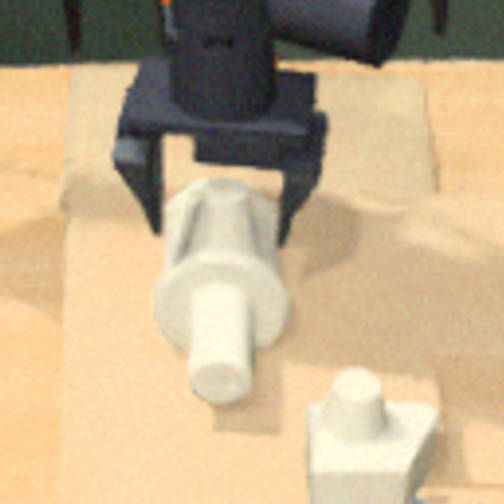

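execute_actions:
  actions:
    - {"rows": [ [-0.44,1.638,1.58,-1.455,-0.01,-1.895,0.5,-0.176,1.384,1.183,-1.351,-0.048,0.95,1], [-0.442,1.63,1.578,-1.44,-0.01,-1.86,0.5,-0.176,1.384,1.183,-1.351,-0.048,0.95,1], [-0.444,1.62,1.574,-1.425,-0.01,-1.81,0.5,-0.176,1.384,1.183,-1.351,-0.048,0.95,1], [-0.445,1.608,1.568,-1.41,-0.01,-1.745,0.5,-0.176,1.384,1.183,-1.351,-0.048,0.95,1], [-0.445,1.595,1.561,-1.395,-0.01,-1.67,0.5,-0.176,1.384,1.183,-1.351,-0.048,0.95,1], [-0.445,1.581,1.553,-1.38,-0.01,-1.59,0.5,-0.176,1.384,1.183,-1.351,-0.048,0.95,1], [-0.445,1.567,1.544,-1.365,-0.01,-1.51,0.5,-0.176,1.384,1.183,-1.351,-0.048,0.95,1], [-0.445,1.552,1.534,-1.35,-0.01,-1.43,0.5,-0.176,1.384,1.183,-1.351,-0.048,0.95,1], [-0.445,1.537,1.523,-1.335,-0.01,-1.35,0.5,-0.176,1.384,1.183,-1.351,-0.048,0.95,1], [-0.445,1.522,1.511,-1.319,-0.01,-1.27,0.5,-0.176,1.384,1.183,-1.351,-0.048,0.95,1], [-0.445,1.507,1.498,-1.303,-0.01,-1.19,0.5,-0.176,1.384,1.183,-1.351,-0.048,0.95,1], [-0.445,1.492,1.484,-1.286,-0.01,-1.11,0.5,-0.176,1.384,1.183,-1.351,-0.048,0.95,1], [-0.445,1.477,1.468,-1.268,-0.01,-1.03,0.5,-0.176,1.384,1.183,-1.351,-0.048,0.95,1], [-0.445,1.462,1.451,-1.249,-0.01,-0.95,0.5,-0.176,1.384,1.183,-1.351,-0.048,0.95,1], [-0.445,1.446,1.433,-1.229,-0.01,-0.87,0.5,-0.176,1.384,1.183,-1.351,-0.048,0.95,1]], "steps": 15}
  pictures: false

execute_actions:
  actions:
    - {"rows": [ [-0.445,1.43,1.414,-1.208,-0.01,-0.79,0.5,-0.176,1.384,1.183,-1.351,-0.048,0.95,1], [-0.445,1.414,1.394,-1.187,-0.01,-0.71,0.5,-0.176,1.384,1.183,-1.351,-0.048,0.95,1], [-0.445,1.398,1.373,-1.166,-0.01,-0.63,0.5,-0.176,1.384,1.183,-1.351,-0.048,0.95,1], [-0.445,1.382,1.352,-1.145,-0.01,-0.55,0.5,-0.176,1.384,1.183,-1.351,-0.048,0.95,1], [-0.445,1.366,1.331,-1.124,-0.01,-0.47,0.5,-0.176,1.384,1.183,-1.351,-0.048,0.95,1], [-0.445,1.35,1.31,-1.103,-0.01,-0.39,0.5,-0.176,1.384,1.183,-1.351,-0.048,0.95,1], [-0.445,1.334,1.289,-1.082,-0.01,-0.31,0.5,-0.176,1.384,1.183,-1.351,-0.048,0.95,1], [-0.445,1.319,1.268,-1.061,-0.01,-0.23,0.5,-0.176,1.384,1.183,-1.351,-0.048,0.95,1], [-0.445,1.304,1.247,-1.041,-0.01,-0.15,0.5,-0.176,1.384,1.183,-1.351,-0.048,0.95,1], [-0.445,1.29,1.226,-1.022,-0.01,-0.07,0.5,-0.176,1.384,1.183,-1.351,-0.048,0.95,1], [-0.445,1.277,1.206,-1.005,-0.01,-0.01,0.5,-0.176,1.384,1.183,-1.351,-0.048,0.95,1], [-0.445,1.266,1.187,-0.991,-0.01,0.01,0.5,-0.176,1.384,1.183,-1.351,-0.048,0.95,1], [-0.445,1.256,1.17,-0.981,-0.01,0.01,0.5,-0.176,1.384,1.183,-1.351,-0.048,0.95,1], [-0.445,1.248,1.155,-0.975,-0.01,0.01,0.45,-0.176,1.384,1.183,-1.351,-0.048,0.95,1], [-0.445,1.242,1.143,-0.973,-0.01,0.01,0.4,-0.176,1.384,1.183,-1.351,-0.048,0.95,1]], "steps": 15}
  pictures: false

execute_actions:
  actions:
    - {"rows": [ [-0.445,1.239,1.136,-0.973,-0.01,0.01,0.35,-0.176,1.384,1.183,-1.351,-0.048,0.95,1], [-0.445,1.238,1.132,-0.973,-0.01,0.01,0.3,-0.176,1.384,1.183,-1.351,-0.048,0.95,1], [-0.445,1.238,1.132,-0.973,-0.01,0.01,0.25,-0.176,1.384,1.183,-1.351,-0.048,0.95,1], [-0.445,1.238,1.132,-0.973,-0.01,0.01,0.2,-0.176,1.384,1.183,-1.351,-0.048,0.95,1], [-0.445,1.238,1.132,-0.973,-0.01,0.01,0.15,-0.176,1.384,1.183,-1.351,-0.048,0.95,1], [-0.445,1.238,1.132,-0.973,-0.01,0.01,0.1,-0.176,1.384,1.183,-1.351,-0.048,0.95,1]], "steps": 13}

Scene clock: 494.00 s of 5200.00 s.
left_arm: end_effector_position=(+0.2963, +0.1979, +0.1974) grip_measured=+0.498 end_effector_quat_wxyz=(+0.076, -0.309, +0.943, -0.097) | right_arm: end_effector_position=(+0.2252, -0.3460, +0.1396) grip_measured=+1.000 end_effector_quat_wxyz=(-0.000, +0.561, +0.828, +0.027)
Joint positions: left_arm=[-0.436  1.492  1.478 -1.311  0.005 -1.204  0.07 ] | right_arm=[-0.176  1.384  1.183 -1.351 -0.05   0.95   0.094]
Joint velocities: left_arm=[-0.012 -0.427 -0.491  0.52  -0.022  2.205 -0.   ] | right_arm=[-0.007  0.007 -0.007 -0.051 -0.007 -0.051  0.   ]
Steps of this call (steps 1 to 15: the robot went on to your last target; steps 16 to 90: nothing new was sent; then 22.37 s passed at rest; steps 91 to 105: all 15 steps of this action). Readings (joint positions):
91: left_arm=[-0.432 1.666 1.574 -1.461 0.012 -1.916] | right_arm=[-0.176 1.384 1.183 -1.351 -0.050 0.950]
92: left_arm=[-0.432 1.666 1.574 -1.459 0.011 -1.909] | right_arm=[-0.176 1.384 1.183 -1.351 -0.050 0.950]
94: left_arm=[-0.433 1.659 1.574 -1.450 0.008 -1.871] | right_arm=[-0.176 1.384 1.183 -1.351 -0.050 0.950]
98: left_arm=[-0.436 1.610 1.561 -1.406 0.006 -1.688] | right_arm=[-0.176 1.384 1.183 -1.351 -0.050 0.950]
105: the state above

Scene clock: 494.50 s of 5200.00 s.
left_arm: end_effector_position=(+0.2887, +0.2035, +0.1805) grip_measured=+0.426 end_effector_quat_wxyz=(+0.198, +0.209, +0.955, -0.074) | right_arm: end_effector_position=(+0.2252, -0.3460, +0.1396) grip_measured=+1.000 end_effector_quat_wxyz=(-0.000, +0.561, +0.828, +0.027)
Joint positions: left_arm=[-0.436  1.278  1.179 -1.046  0.002 -0.141  0.067] | right_arm=[-0.176  1.384  1.183 -1.351 -0.05   0.95   0.094]
Joint velocities: left_arm=[-0.002 -0.276 -0.457  0.3    0.051  0.96  -0.048] | right_arm=[-0.007 -0.002  0.012 -0.022 -0.022  0.007  0.   ]
Steps of this call (steps 1 to 15: all 15 steps of this action). Readings (joint positions):
1: left_arm=[-0.436 1.477 1.461 -1.295 0.005 -1.128] | right_arm=[-0.176 1.384 1.183 -1.351 -0.050 0.950]
2: left_arm=[-0.436 1.462 1.442 -1.277 0.005 -1.051] | right_arm=[-0.176 1.384 1.183 -1.351 -0.050 0.950]
4: left_arm=[-0.436 1.432 1.401 -1.241 0.005 -0.895] | right_arm=[-0.176 1.384 1.183 -1.351 -0.050 0.950]
8: left_arm=[-0.436 1.372 1.315 -1.165 0.004 -0.580] | right_arm=[-0.176 1.384 1.183 -1.351 -0.050 0.950]
15: the state above

Scene clock: 494.93 s of 5200.00 s.
left_arm: end_effector_position=(+0.2906, +0.2028, +0.1756) grip_measured=+0.102 end_effector_quat_wxyz=(+0.213, +0.271, +0.937, -0.063) | right_arm: end_effector_position=(+0.2252, -0.3460, +0.1396) grip_measured=+1.000 end_effector_quat_wxyz=(-0.000, +0.561, +0.828, +0.027)
Joint positions: left_arm=[-0.436  1.263  1.14  -1.001 -0.001 -0.008  0.052] | right_arm=[-0.176  1.384  1.183 -1.351 -0.05   0.95   0.094]
Joint velocities: left_arm=[ 0.002  0.002 -0.002  0.022 -0.051 -0.007  0.001] | right_arm=[-0.022  0.002 -0.002  0.095 -0.051  0.007  0.   ]
Steps of this call (steps 1 to 13: all 13 steps of this action). Readings (joint positions):
1: left_arm=[-0.436 1.270 1.166 -1.037 0.002 -0.112] | right_arm=[-0.176 1.384 1.183 -1.351 -0.050 0.950]
2: left_arm=[-0.436 1.266 1.155 -1.031 0.001 -0.090] | right_arm=[-0.176 1.384 1.183 -1.351 -0.050 0.950]
4: left_arm=[-0.436 1.263 1.144 -1.023 0.000 -0.057] | right_arm=[-0.176 1.384 1.183 -1.351 -0.050 0.950]
8: left_arm=[-0.436 1.263 1.140 -1.009 -0.000 -0.023] | right_arm=[-0.176 1.384 1.183 -1.351 -0.050 0.950]
13: the state above

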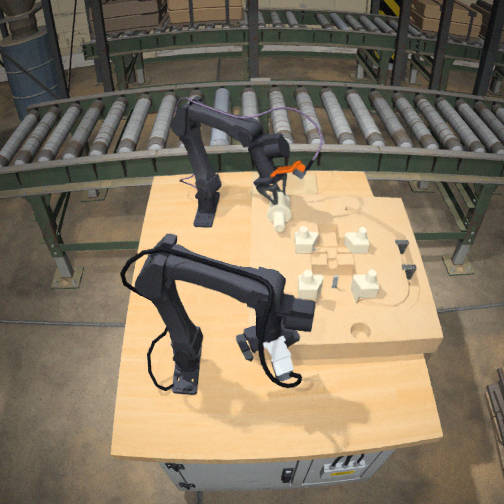

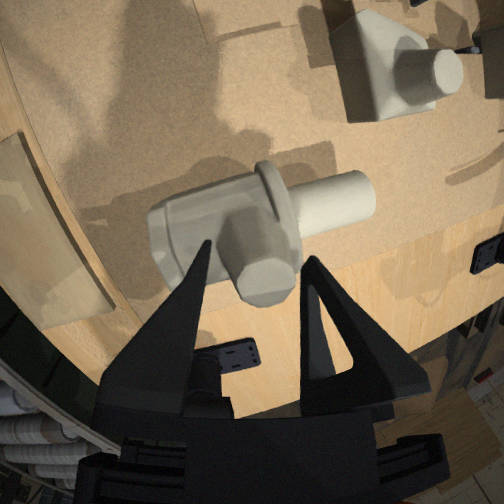

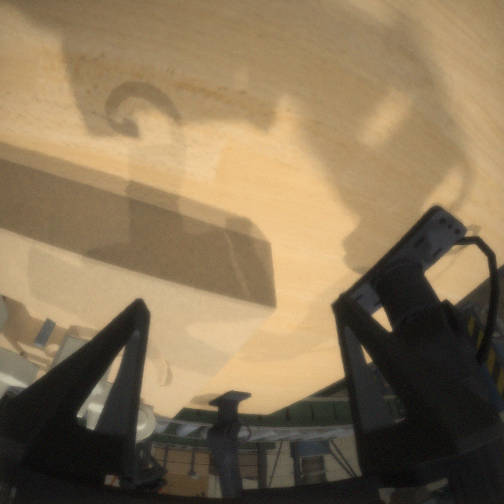

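execute_actions:
  actions:
    - {"rows": [ [-0.445,1.238,1.127,-0.966,-0.01,0.01,0.07,-0.176,1.384,1.183,-1.351,-0.048,0.95,1], [-0.445,1.238,1.121,-0.959,-0.01,0.01,0.04,-0.176,1.384,1.183,-1.351,-0.048,0.95,1], [-0.445,1.238,1.115,-0.955,-0.01,0.01,0.01,-0.176,1.384,1.183,-1.351,-0.048,0.95,1], [-0.445,1.238,1.11,-0.955,-0.01,0.01,-0.02,-0.176,1.384,1.183,-1.351,-0.048,0.95,1], [-0.445,1.238,1.11,-0.955,-0.01,0.01,-0.05,-0.176,1.384,1.183,-1.351,-0.048,0.95,1], [-0.445,1.238,1.11,-0.955,-0.01,0.01,-0.08,-0.176,1.384,1.183,-1.351,-0.048,0.95,1], [-0.445,1.238,1.11,-0.955,-0.01,0.01,-0.1,-0.176,1.384,1.183,-1.351,-0.048,0.95,1], [-0.44,1.238,1.11,-0.955,-0.005,0.01,-0.12,-0.176,1.384,1.183,-1.351,-0.048,0.95,1], [-0.44,1.238,1.11,-0.955,-0.005,0.01,-0.14,-0.176,1.384,1.183,-1.351,-0.048,0.95,1], [-0.44,1.245,1.11,-0.955,0,0.01,-0.16,-0.176,1.384,1.183,-1.351,-0.048,0.95,1], [-0.44,1.25,1.11,-0.955,0,0.005,-0.18,-0.176,1.384,1.183,-1.351,-0.048,0.95,1], [-0.44,1.25,1.11,-0.955,0,0.005,-0.2,-0.176,1.384,1.183,-1.351,-0.048,0.95,1], [-0.44,1.25,1.11,-0.955,0,0.005,-0.22,-0.176,1.384,1.183,-1.351,-0.048,0.95,1], [-0.44,1.25,1.11,-0.955,0,0.005,-0.24,-0.176,1.384,1.183,-1.351,-0.048,0.95,1], [-0.44,1.25,1.11,-0.955,0,0.005,-0.26,-0.176,1.384,1.183,-1.351,-0.048,0.95,1]], "steps": 15}
  pictures: false

execute_actions:
  actions:
    - {"steps": 4}

zoom_image:
  camera: "cam_left_wrist"
  region: [130, 110, 390, 330]

Scene clock: 505.93 s of 5200.00 s.
left_arm: end_effector_position=(+0.2914, +0.2027, +0.1716) grip_measured=-0.227 end_effector_quat_wxyz=(+0.215, +0.274, +0.935, -0.062) | right_arm: end_effector_position=(+0.2252, -0.3460, +0.1396) grip_measured=+1.000 end_effector_quat_wxyz=(-0.000, +0.561, +0.828, +0.027)
Joint positions: left_arm=[-0.436  1.262  1.122 -0.981 -0.003  0.     0.036] | right_arm=[-0.176  1.384  1.183 -1.351 -0.05   0.95   0.094]
Joint velocities: left_arm=[ 0.012 -0.002  0.002 -0.022  0.037 -0.007  0.001] | right_arm=[-0.002 -0.012  0.012  0.022  0.081 -0.022  0.   ]
Steps of this call (steps 1 to 15: the robot went on to your last target; steps 16 to 90: nothing new was sent; then 7.50 s passed at rest; steps 91 to 105: all 15 steps of this action). Readings (joint positions):
91: left_arm=[-0.436 1.263 1.140 -0.997 -0.002 -0.000] | right_arm=[-0.176 1.384 1.183 -1.351 -0.050 0.950]
92: left_arm=[-0.436 1.263 1.140 -0.995 -0.002 -0.000] | right_arm=[-0.176 1.384 1.183 -1.351 -0.050 0.950]
94: left_arm=[-0.436 1.263 1.135 -0.986 -0.002 0.000] | right_arm=[-0.176 1.384 1.183 -1.351 -0.050 0.950]
98: left_arm=[-0.436 1.262 1.122 -0.981 -0.001 0.000] | right_arm=[-0.176 1.384 1.183 -1.351 -0.050 0.950]
105: the state above

Scene clock: 506.07 s of 5200.00 s.
left_arm: end_effector_position=(+0.2914, +0.2027, +0.1716) grip_measured=-0.227 end_effector_quat_wxyz=(+0.215, +0.274, +0.935, -0.062) | right_arm: end_effector_position=(+0.2252, -0.3460, +0.1396) grip_measured=+1.000 end_effector_quat_wxyz=(-0.000, +0.561, +0.828, +0.027)
Joint positions: left_arm=[-0.436  1.262  1.122 -0.981 -0.003  0.     0.036] | right_arm=[-0.176  1.384  1.183 -1.351 -0.05   0.95   0.094]
Joint velocities: left_arm=[ 0.012 -0.012  0.002 -0.037 -0.022 -0.051  0.001] | right_arm=[ 0.002 -0.007  0.002  0.022 -0.037 -0.051  0.   ]
Steps of this call (steps 1 to 4: the robot went on to your last target). Readings (joint positions):
1: left_arm=[-0.436 1.262 1.122 -0.981 -0.003 0.000] | right_arm=[-0.176 1.384 1.183 -1.351 -0.050 0.950]
2: left_arm=[-0.436 1.262 1.122 -0.981 -0.003 0.000] | right_arm=[-0.176 1.384 1.183 -1.351 -0.050 0.950]
4: the state above

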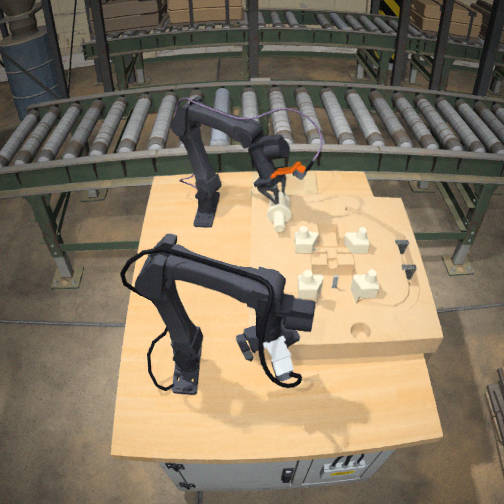

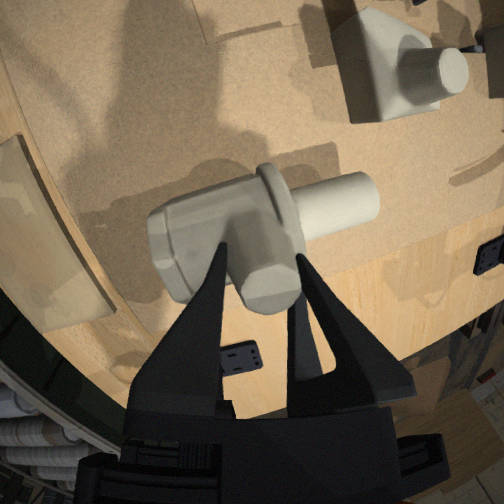

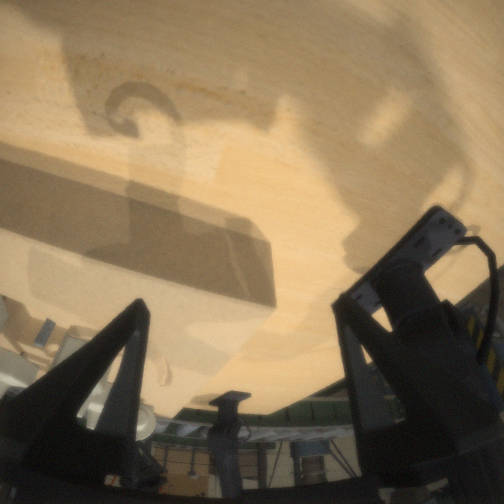

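Region (130, 110, 390, 330) of cam_left_wrist's 504x504 image, scaled by 1.938, with more detail than that image has; it fills the top 426 rows of this view, and the rest is white.

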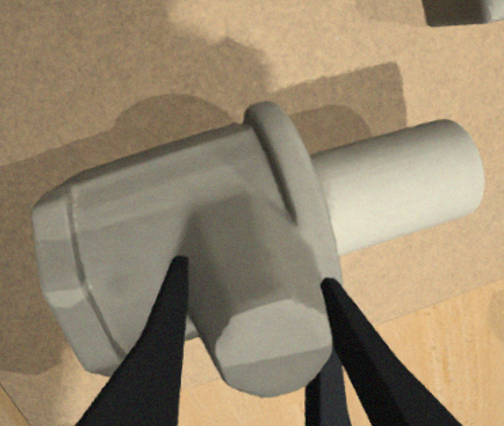

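execute_actions:
  actions:
    - {"rows": [ [-0.436,1.247,1.13,-0.945,0,0,-0.26,-0.176,1.384,1.183,-1.351,-0.048,0.95,1], [-0.436,1.245,1.15,-0.937,0,0,-0.26,-0.176,1.384,1.183,-1.351,-0.048,0.95,1], [-0.436,1.243,1.168,-0.935,0,0,-0.26,-0.176,1.384,1.183,-1.351,-0.048,0.95,1], [-0.436,1.243,1.185,-0.945,0,0,-0.26,-0.176,1.384,1.183,-1.351,-0.048,0.95,1], [-0.436,1.245,1.203,-0.962,0,0,-0.26,-0.176,1.384,1.183,-1.351,-0.048,0.95,1], [-0.436,1.248,1.223,-0.982,0,0,-0.26,-0.176,1.384,1.183,-1.351,-0.048,0.95,1], [-0.435,1.252,1.245,-1.003,0,0,-0.26,-0.176,1.384,1.183,-1.351,-0.048,0.95,1], [-0.434,1.256,1.268,-1.024,0,0,-0.26,-0.176,1.384,1.183,-1.351,-0.048,0.95,1], [-0.432,1.26,1.292,-1.045,0,0,-0.26,-0.176,1.384,1.183,-1.351,-0.048,0.95,1], [-0.43,1.265,1.316,-1.065,0,0,-0.26,-0.176,1.384,1.183,-1.351,-0.048,0.95,1], [-0.427,1.27,1.341,-1.084,0,0,-0.26,-0.176,1.384,1.183,-1.351,-0.048,0.95,1], [-0.424,1.276,1.366,-1.102,0,0,-0.26,-0.176,1.384,1.183,-1.351,-0.048,0.95,1], [-0.42,1.284,1.391,-1.118,0,0,-0.26,-0.176,1.384,1.183,-1.351,-0.048,0.95,1], [-0.415,1.294,1.416,-1.132,0,0,-0.26,-0.176,1.384,1.183,-1.351,-0.048,0.95,1], [-0.409,1.306,1.441,-1.144,0,0,-0.26,-0.176,1.384,1.183,-1.351,-0.048,0.95,1]], "steps": 15}
  pictures: false

execute_actions:
  actions:
    - {"rows": [ [-0.402,1.32,1.466,-1.154,0,0,-0.26,-0.176,1.384,1.183,-1.351,-0.048,0.95,1], [-0.394,1.336,1.491,-1.162,0,0,-0.26,-0.176,1.384,1.183,-1.351,-0.048,0.95,1], [-0.385,1.354,1.516,-1.168,0,0,-0.26,-0.176,1.384,1.183,-1.351,-0.048,0.95,1], [-0.376,1.373,1.541,-1.173,0,0,-0.26,-0.176,1.384,1.183,-1.351,-0.048,0.95,1], [-0.367,1.393,1.566,-1.177,0,0,-0.26,-0.176,1.384,1.183,-1.351,-0.048,0.95,1], [-0.358,1.414,1.591,-1.18,0,0,-0.26,-0.176,1.384,1.183,-1.351,-0.048,0.95,1], [-0.349,1.436,1.616,-1.183,0,0,-0.26,-0.176,1.384,1.183,-1.351,-0.048,0.95,1], [-0.34,1.458,1.641,-1.185,0,0,-0.26,-0.176,1.384,1.183,-1.351,-0.048,0.95,1], [-0.331,1.48,1.666,-1.187,0,0,-0.26,-0.176,1.384,1.183,-1.351,-0.048,0.95,1], [-0.322,1.502,1.691,-1.189,0,0,-0.26,-0.176,1.384,1.183,-1.351,-0.048,0.95,1], [-0.314,1.524,1.716,-1.19,0,0,-0.26,-0.176,1.384,1.183,-1.351,-0.048,0.95,1], [-0.306,1.546,1.741,-1.191,0,0,-0.26,-0.176,1.384,1.183,-1.351,-0.048,0.95,1], [-0.299,1.568,1.766,-1.192,0,0,-0.26,-0.176,1.384,1.183,-1.351,-0.048,0.95,1], [-0.293,1.59,1.791,-1.193,0,0,-0.26,-0.176,1.384,1.183,-1.351,-0.048,0.95,1], [-0.288,1.612,1.816,-1.194,0,0,-0.26,-0.176,1.384,1.183,-1.351,-0.048,0.95,1]], "steps": 15}
  pictures: false

execute_actions:
  actions:
    - {"rows": [ [-0.284,1.634,1.841,-1.195,0,0,-0.26,-0.176,1.384,1.183,-1.351,-0.048,0.95,1], [-0.281,1.656,1.866,-1.196,0,0,-0.26,-0.176,1.384,1.183,-1.351,-0.048,0.95,1], [-0.28,1.678,1.891,-1.197,0,0,-0.26,-0.176,1.384,1.183,-1.351,-0.048,0.95,1], [-0.28,1.7,1.916,-1.198,0,0,-0.26,-0.176,1.384,1.183,-1.351,-0.048,0.95,1], [-0.282,1.722,1.941,-1.199,0,0,-0.26,-0.176,1.384,1.183,-1.351,-0.048,0.95,1], [-0.285,1.744,1.966,-1.2,0,0,-0.26,-0.176,1.384,1.183,-1.351,-0.048,0.95,1], [-0.29,1.765,1.99,-1.202,0,0,-0.26,-0.176,1.384,1.183,-1.351,-0.048,0.95,1], [-0.296,1.786,2.013,-1.204,0,0,-0.26,-0.176,1.384,1.183,-1.351,-0.048,0.95,1], [-0.303,1.806,2.035,-1.206,0,0,-0.26,-0.176,1.384,1.183,-1.351,-0.048,0.95,1], [-0.311,1.826,2.056,-1.207,0,0,-0.26,-0.176,1.384,1.183,-1.351,-0.048,0.95,1], [-0.32,1.845,2.077,-1.208,0,0,-0.26,-0.176,1.384,1.183,-1.351,-0.048,0.95,1], [-0.329,1.863,2.097,-1.209,0,0,-0.26,-0.176,1.384,1.183,-1.351,-0.048,0.95,1], [-0.338,1.881,2.116,-1.21,0,0,-0.26,-0.176,1.384,1.183,-1.351,-0.048,0.95,1], [-0.347,1.898,2.134,-1.211,0,0,-0.26,-0.176,1.384,1.183,-1.351,-0.048,0.95,1], [-0.356,1.914,2.151,-1.212,0,0,-0.26,-0.176,1.384,1.183,-1.351,-0.048,0.95,1]], "steps": 15}
  pictures: false

execute_actions:
  actions:
    - {"rows": [ [-0.365,1.929,2.167,-1.213,0,0,-0.26,-0.176,1.384,1.183,-1.351,-0.048,0.95,1], [-0.374,1.943,2.182,-1.214,0,0,-0.26,-0.176,1.384,1.183,-1.351,-0.048,0.95,1], [-0.382,1.956,2.195,-1.215,0,0,-0.26,-0.176,1.384,1.183,-1.351,-0.048,0.95,1], [-0.389,1.967,2.207,-1.216,0,0,-0.26,-0.176,1.384,1.183,-1.351,-0.048,0.95,1], [-0.395,1.977,2.217,-1.217,0,0,-0.26,-0.176,1.384,1.183,-1.351,-0.048,0.95,1], [-0.4,1.985,2.226,-1.217,0,0,-0.26,-0.176,1.384,1.183,-1.351,-0.048,0.95,1], [-0.404,1.991,2.233,-1.217,0,0,-0.26,-0.176,1.384,1.183,-1.351,-0.048,0.95,1], [-0.407,1.995,2.237,-1.217,0,0,-0.26,-0.176,1.384,1.183,-1.351,-0.048,0.95,1], [-0.409,1.998,2.24,-1.217,0,0,-0.26,-0.176,1.384,1.183,-1.351,-0.048,0.95,1]], "steps": 15}

Scene clock: 548.93 s of 5200.00 s.
left_arm: end_effector_position=(+0.2954, +0.2024, +0.2169) grip_measured=-0.227 end_effector_quat_wxyz=(+0.215, +0.271, +0.936, -0.062) | right_arm: end_effector_position=(+0.2252, -0.3460, +0.1396) grip_measured=+1.000 end_effector_quat_wxyz=(-0.000, +0.561, +0.828, +0.027)
Joint positions: left_arm=[-0.429  1.305  1.334 -1.148 -0.001  0.     0.036] | right_arm=[-0.176  1.384  1.183 -1.351 -0.05   0.95   0.094]
Joint velocities: left_arm=[ 0.12   0.217  0.828 -0.447 -0.007  0.007  0.001] | right_arm=[ 0.022 -0.002  0.002  0.11   0.022 -0.022  0.   ]
Steps of this call (steps 1 to 15: the robot went on to your last target; steps 16 to 90: nothing new was sent; then 39.37 s passed at rest; steps 91 to 105: all 15 steps of this action). Readings (joint positions):
91: left_arm=[-0.436 1.262 1.122 -0.980 -0.003 0.000] | right_arm=[-0.176 1.384 1.183 -1.351 -0.050 0.950]
92: left_arm=[-0.436 1.262 1.122 -0.980 -0.003 0.000] | right_arm=[-0.176 1.384 1.183 -1.351 -0.050 0.950]
94: left_arm=[-0.436 1.262 1.125 -0.981 -0.003 0.000] | right_arm=[-0.176 1.384 1.183 -1.351 -0.050 0.950]
98: left_arm=[-0.436 1.270 1.162 -1.029 -0.003 0.000] | right_arm=[-0.176 1.384 1.183 -1.351 -0.050 0.950]
105: the state above

Scene clock: 549.43 s of 5200.00 s.
left_arm: end_effector_position=(+0.3737, +0.2062, +0.2442) grip_measured=-0.227 end_effector_quat_wxyz=(+0.211, +0.213, +0.953, -0.048) | right_arm: end_effector_position=(+0.2252, -0.3460, +0.1396) grip_measured=+1.000 end_effector_quat_wxyz=(-0.000, +0.561, +0.828, +0.027)
Joint positions: left_arm=[-0.306  1.6    1.711 -1.246  0.001  0.     0.036] | right_arm=[-0.176  1.384  1.183 -1.351 -0.05   0.95   0.094]
Joint velocities: left_arm=[ 0.193  0.672  0.73  -0.125 -0.022  0.022  0.001] | right_arm=[ 0.032 -0.012  0.012  0.022 -0.037 -0.007  0.   ]
Steps of this call (steps 1 to 15: all 15 steps of this action). Readings (joint positions):
1: left_arm=[-0.424 1.312 1.362 -1.161 -0.000 0.000] | right_arm=[-0.176 1.384 1.183 -1.351 -0.050 0.950]
2: left_arm=[-0.418 1.322 1.389 -1.173 0.000 0.000] | right_arm=[-0.176 1.384 1.183 -1.351 -0.050 0.950]
4: left_arm=[-0.402 1.348 1.443 -1.194 0.001 0.000] | right_arm=[-0.176 1.384 1.183 -1.351 -0.050 0.950]
8: left_arm=[-0.365 1.427 1.544 -1.224 0.001 0.000] | right_arm=[-0.176 1.384 1.183 -1.351 -0.050 0.950]
15: the state above

Scene clock: 549.93 s of 5200.00 s.
left_arm: end_effector_position=(+0.4458, +0.1648, +0.2381) grip_measured=-0.227 end_effector_quat_wxyz=(+0.220, +0.220, +0.949, -0.049) | right_arm: end_effector_position=(+0.2252, -0.3460, +0.1396) grip_measured=+1.000 end_effector_quat_wxyz=(-0.000, +0.561, +0.828, +0.027)
Joint positions: left_arm=[-0.323  1.917  2.06  -1.261 -0.004  0.     0.036] | right_arm=[-0.176  1.384  1.183 -1.351 -0.05   0.95   0.094]
Joint velocities: left_arm=[-0.286  0.549  0.525 -0.022 -0.037  0.051 -0.001] | right_arm=[ 0.007 -0.002  0.007 -0.066 -0.037 -0.037  0.   ]
Steps of this call (steps 1 to 15: all 15 steps of this action). Readings (joint positions):
1: left_arm=[-0.300 1.623 1.736 -1.248 0.001 0.000] | right_arm=[-0.176 1.384 1.183 -1.351 -0.050 0.950]
2: left_arm=[-0.294 1.646 1.760 -1.249 0.001 0.000] | right_arm=[-0.176 1.384 1.183 -1.351 -0.050 0.950]
4: left_arm=[-0.287 1.691 1.811 -1.252 0.000 0.000] | right_arm=[-0.176 1.384 1.183 -1.351 -0.050 0.950]
8: left_arm=[-0.286 1.778 1.912 -1.256 -0.000 0.000] | right_arm=[-0.176 1.384 1.183 -1.351 -0.050 0.950]
15: the state above

Scene clock: 550.43 s of 5200.00 s.
left_arm: end_effector_position=(+0.4493, +0.1149, +0.2200) grip_measured=-0.227 end_effector_quat_wxyz=(+0.206, +0.263, +0.941, -0.060) | right_arm: end_effector_position=(+0.2252, -0.3460, +0.1396) grip_measured=+1.000 end_effector_quat_wxyz=(-0.000, +0.561, +0.828, +0.027)
Joint positions: left_arm=[-0.41   2.043  2.175 -1.27   0.004  0.     0.036] | right_arm=[-0.176  1.384  1.183 -1.351 -0.05   0.95   0.094]
Joint velocities: left_arm=[-0.002 -0.002  0.051 -0.066 -0.022 -0.007  0.001] | right_arm=[-0.022  0.007 -0.002 -0.007 -0.022  0.007  0.   ]
Steps of this call (steps 1 to 15: all 15 steps of this action). Readings (joint positions):
1: left_arm=[-0.333 1.935 2.077 -1.261 -0.004 0.000] | right_arm=[-0.176 1.384 1.183 -1.351 -0.050 0.950]
2: left_arm=[-0.344 1.952 2.094 -1.262 -0.004 0.000] | right_arm=[-0.176 1.384 1.183 -1.351 -0.050 0.950]
4: left_arm=[-0.366 1.983 2.122 -1.263 -0.004 0.000] | right_arm=[-0.176 1.384 1.183 -1.351 -0.050 0.950]
8: left_arm=[-0.398 2.028 2.161 -1.264 0.001 0.000] | right_arm=[-0.176 1.384 1.183 -1.351 -0.050 0.950]
15: the state above

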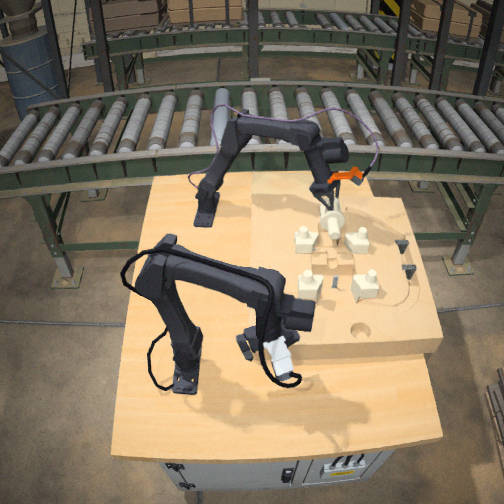

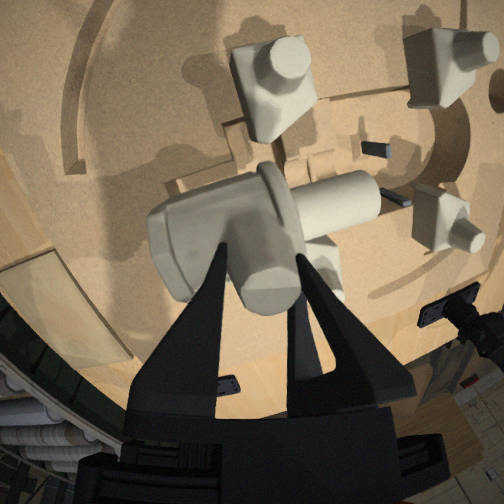

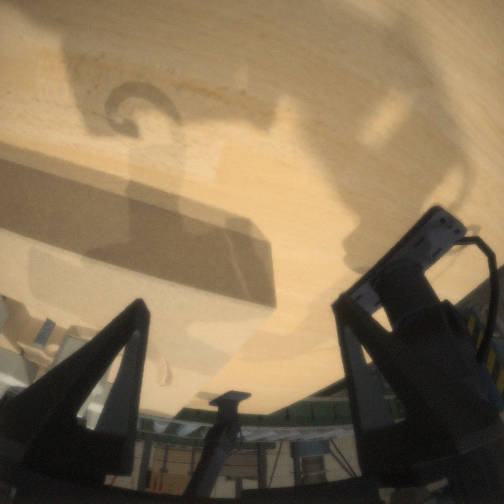

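execute_actions:
  actions: []

Scene clock: 567.60 s of 5200.00 s.
left_arm: end_effector_position=(+0.4491, +0.1151, +0.2207) grip_measured=-0.227 end_effector_quat_wxyz=(+0.206, +0.263, +0.941, -0.060) | right_arm: end_effector_position=(+0.2252, -0.3460, +0.1396) grip_measured=+1.000 end_effector_quat_wxyz=(-0.000, +0.561, +0.828, +0.027)
Joint positions: left_arm=[-0.41   2.043  2.178 -1.273  0.004  0.     0.036] | right_arm=[-0.176  1.384  1.183 -1.351 -0.05   0.95   0.094]
Joint velocities: left_arm=[ 0.002  0.002 -0.002  0.037 -0.066  0.022  0.   ] | right_arm=[-0.002  0.007 -0.007  0.081 -0.037  0.022  0.   ]
Steps of this call (steps 1 to 15: the robot went on to your last target; steps 16 to 90: nothing new was sent; then 14.17 s passed at rest). Readings (joint positions):
1: left_arm=[-0.410 2.043 2.177 -1.271 0.004 0.000] | right_arm=[-0.176 1.384 1.183 -1.351 -0.050 0.950]
2: left_arm=[-0.410 2.043 2.177 -1.272 0.004 0.000] | right_arm=[-0.176 1.384 1.183 -1.351 -0.050 0.950]
4: left_arm=[-0.410 2.043 2.178 -1.272 0.004 0.000] | right_arm=[-0.176 1.384 1.183 -1.351 -0.050 0.950]
8: left_arm=[-0.410 2.043 2.178 -1.273 0.004 0.000] | right_arm=[-0.176 1.384 1.183 -1.351 -0.050 0.950]
90: the state above
All arms were judged still, so your last target was given up. Only a new action makes them travel on or press farther. Fingers that are still opening or closing keep moving.

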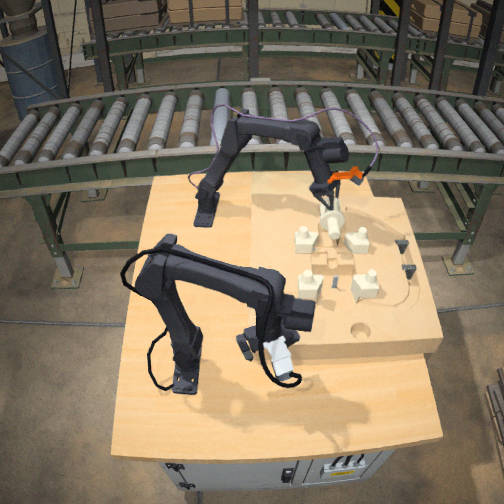

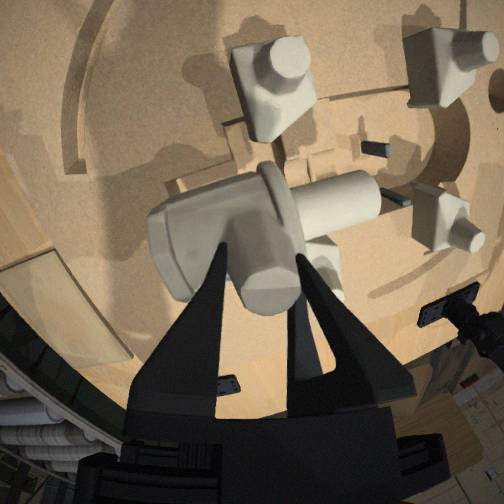

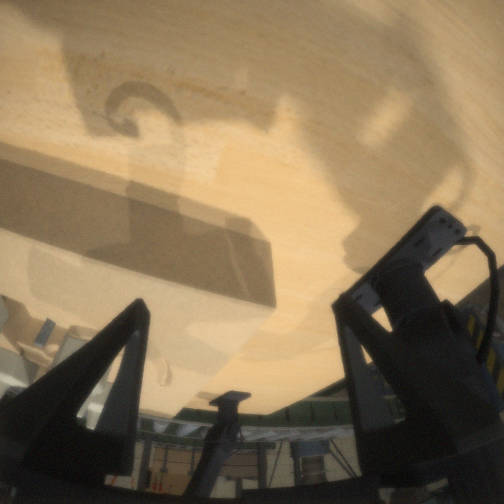

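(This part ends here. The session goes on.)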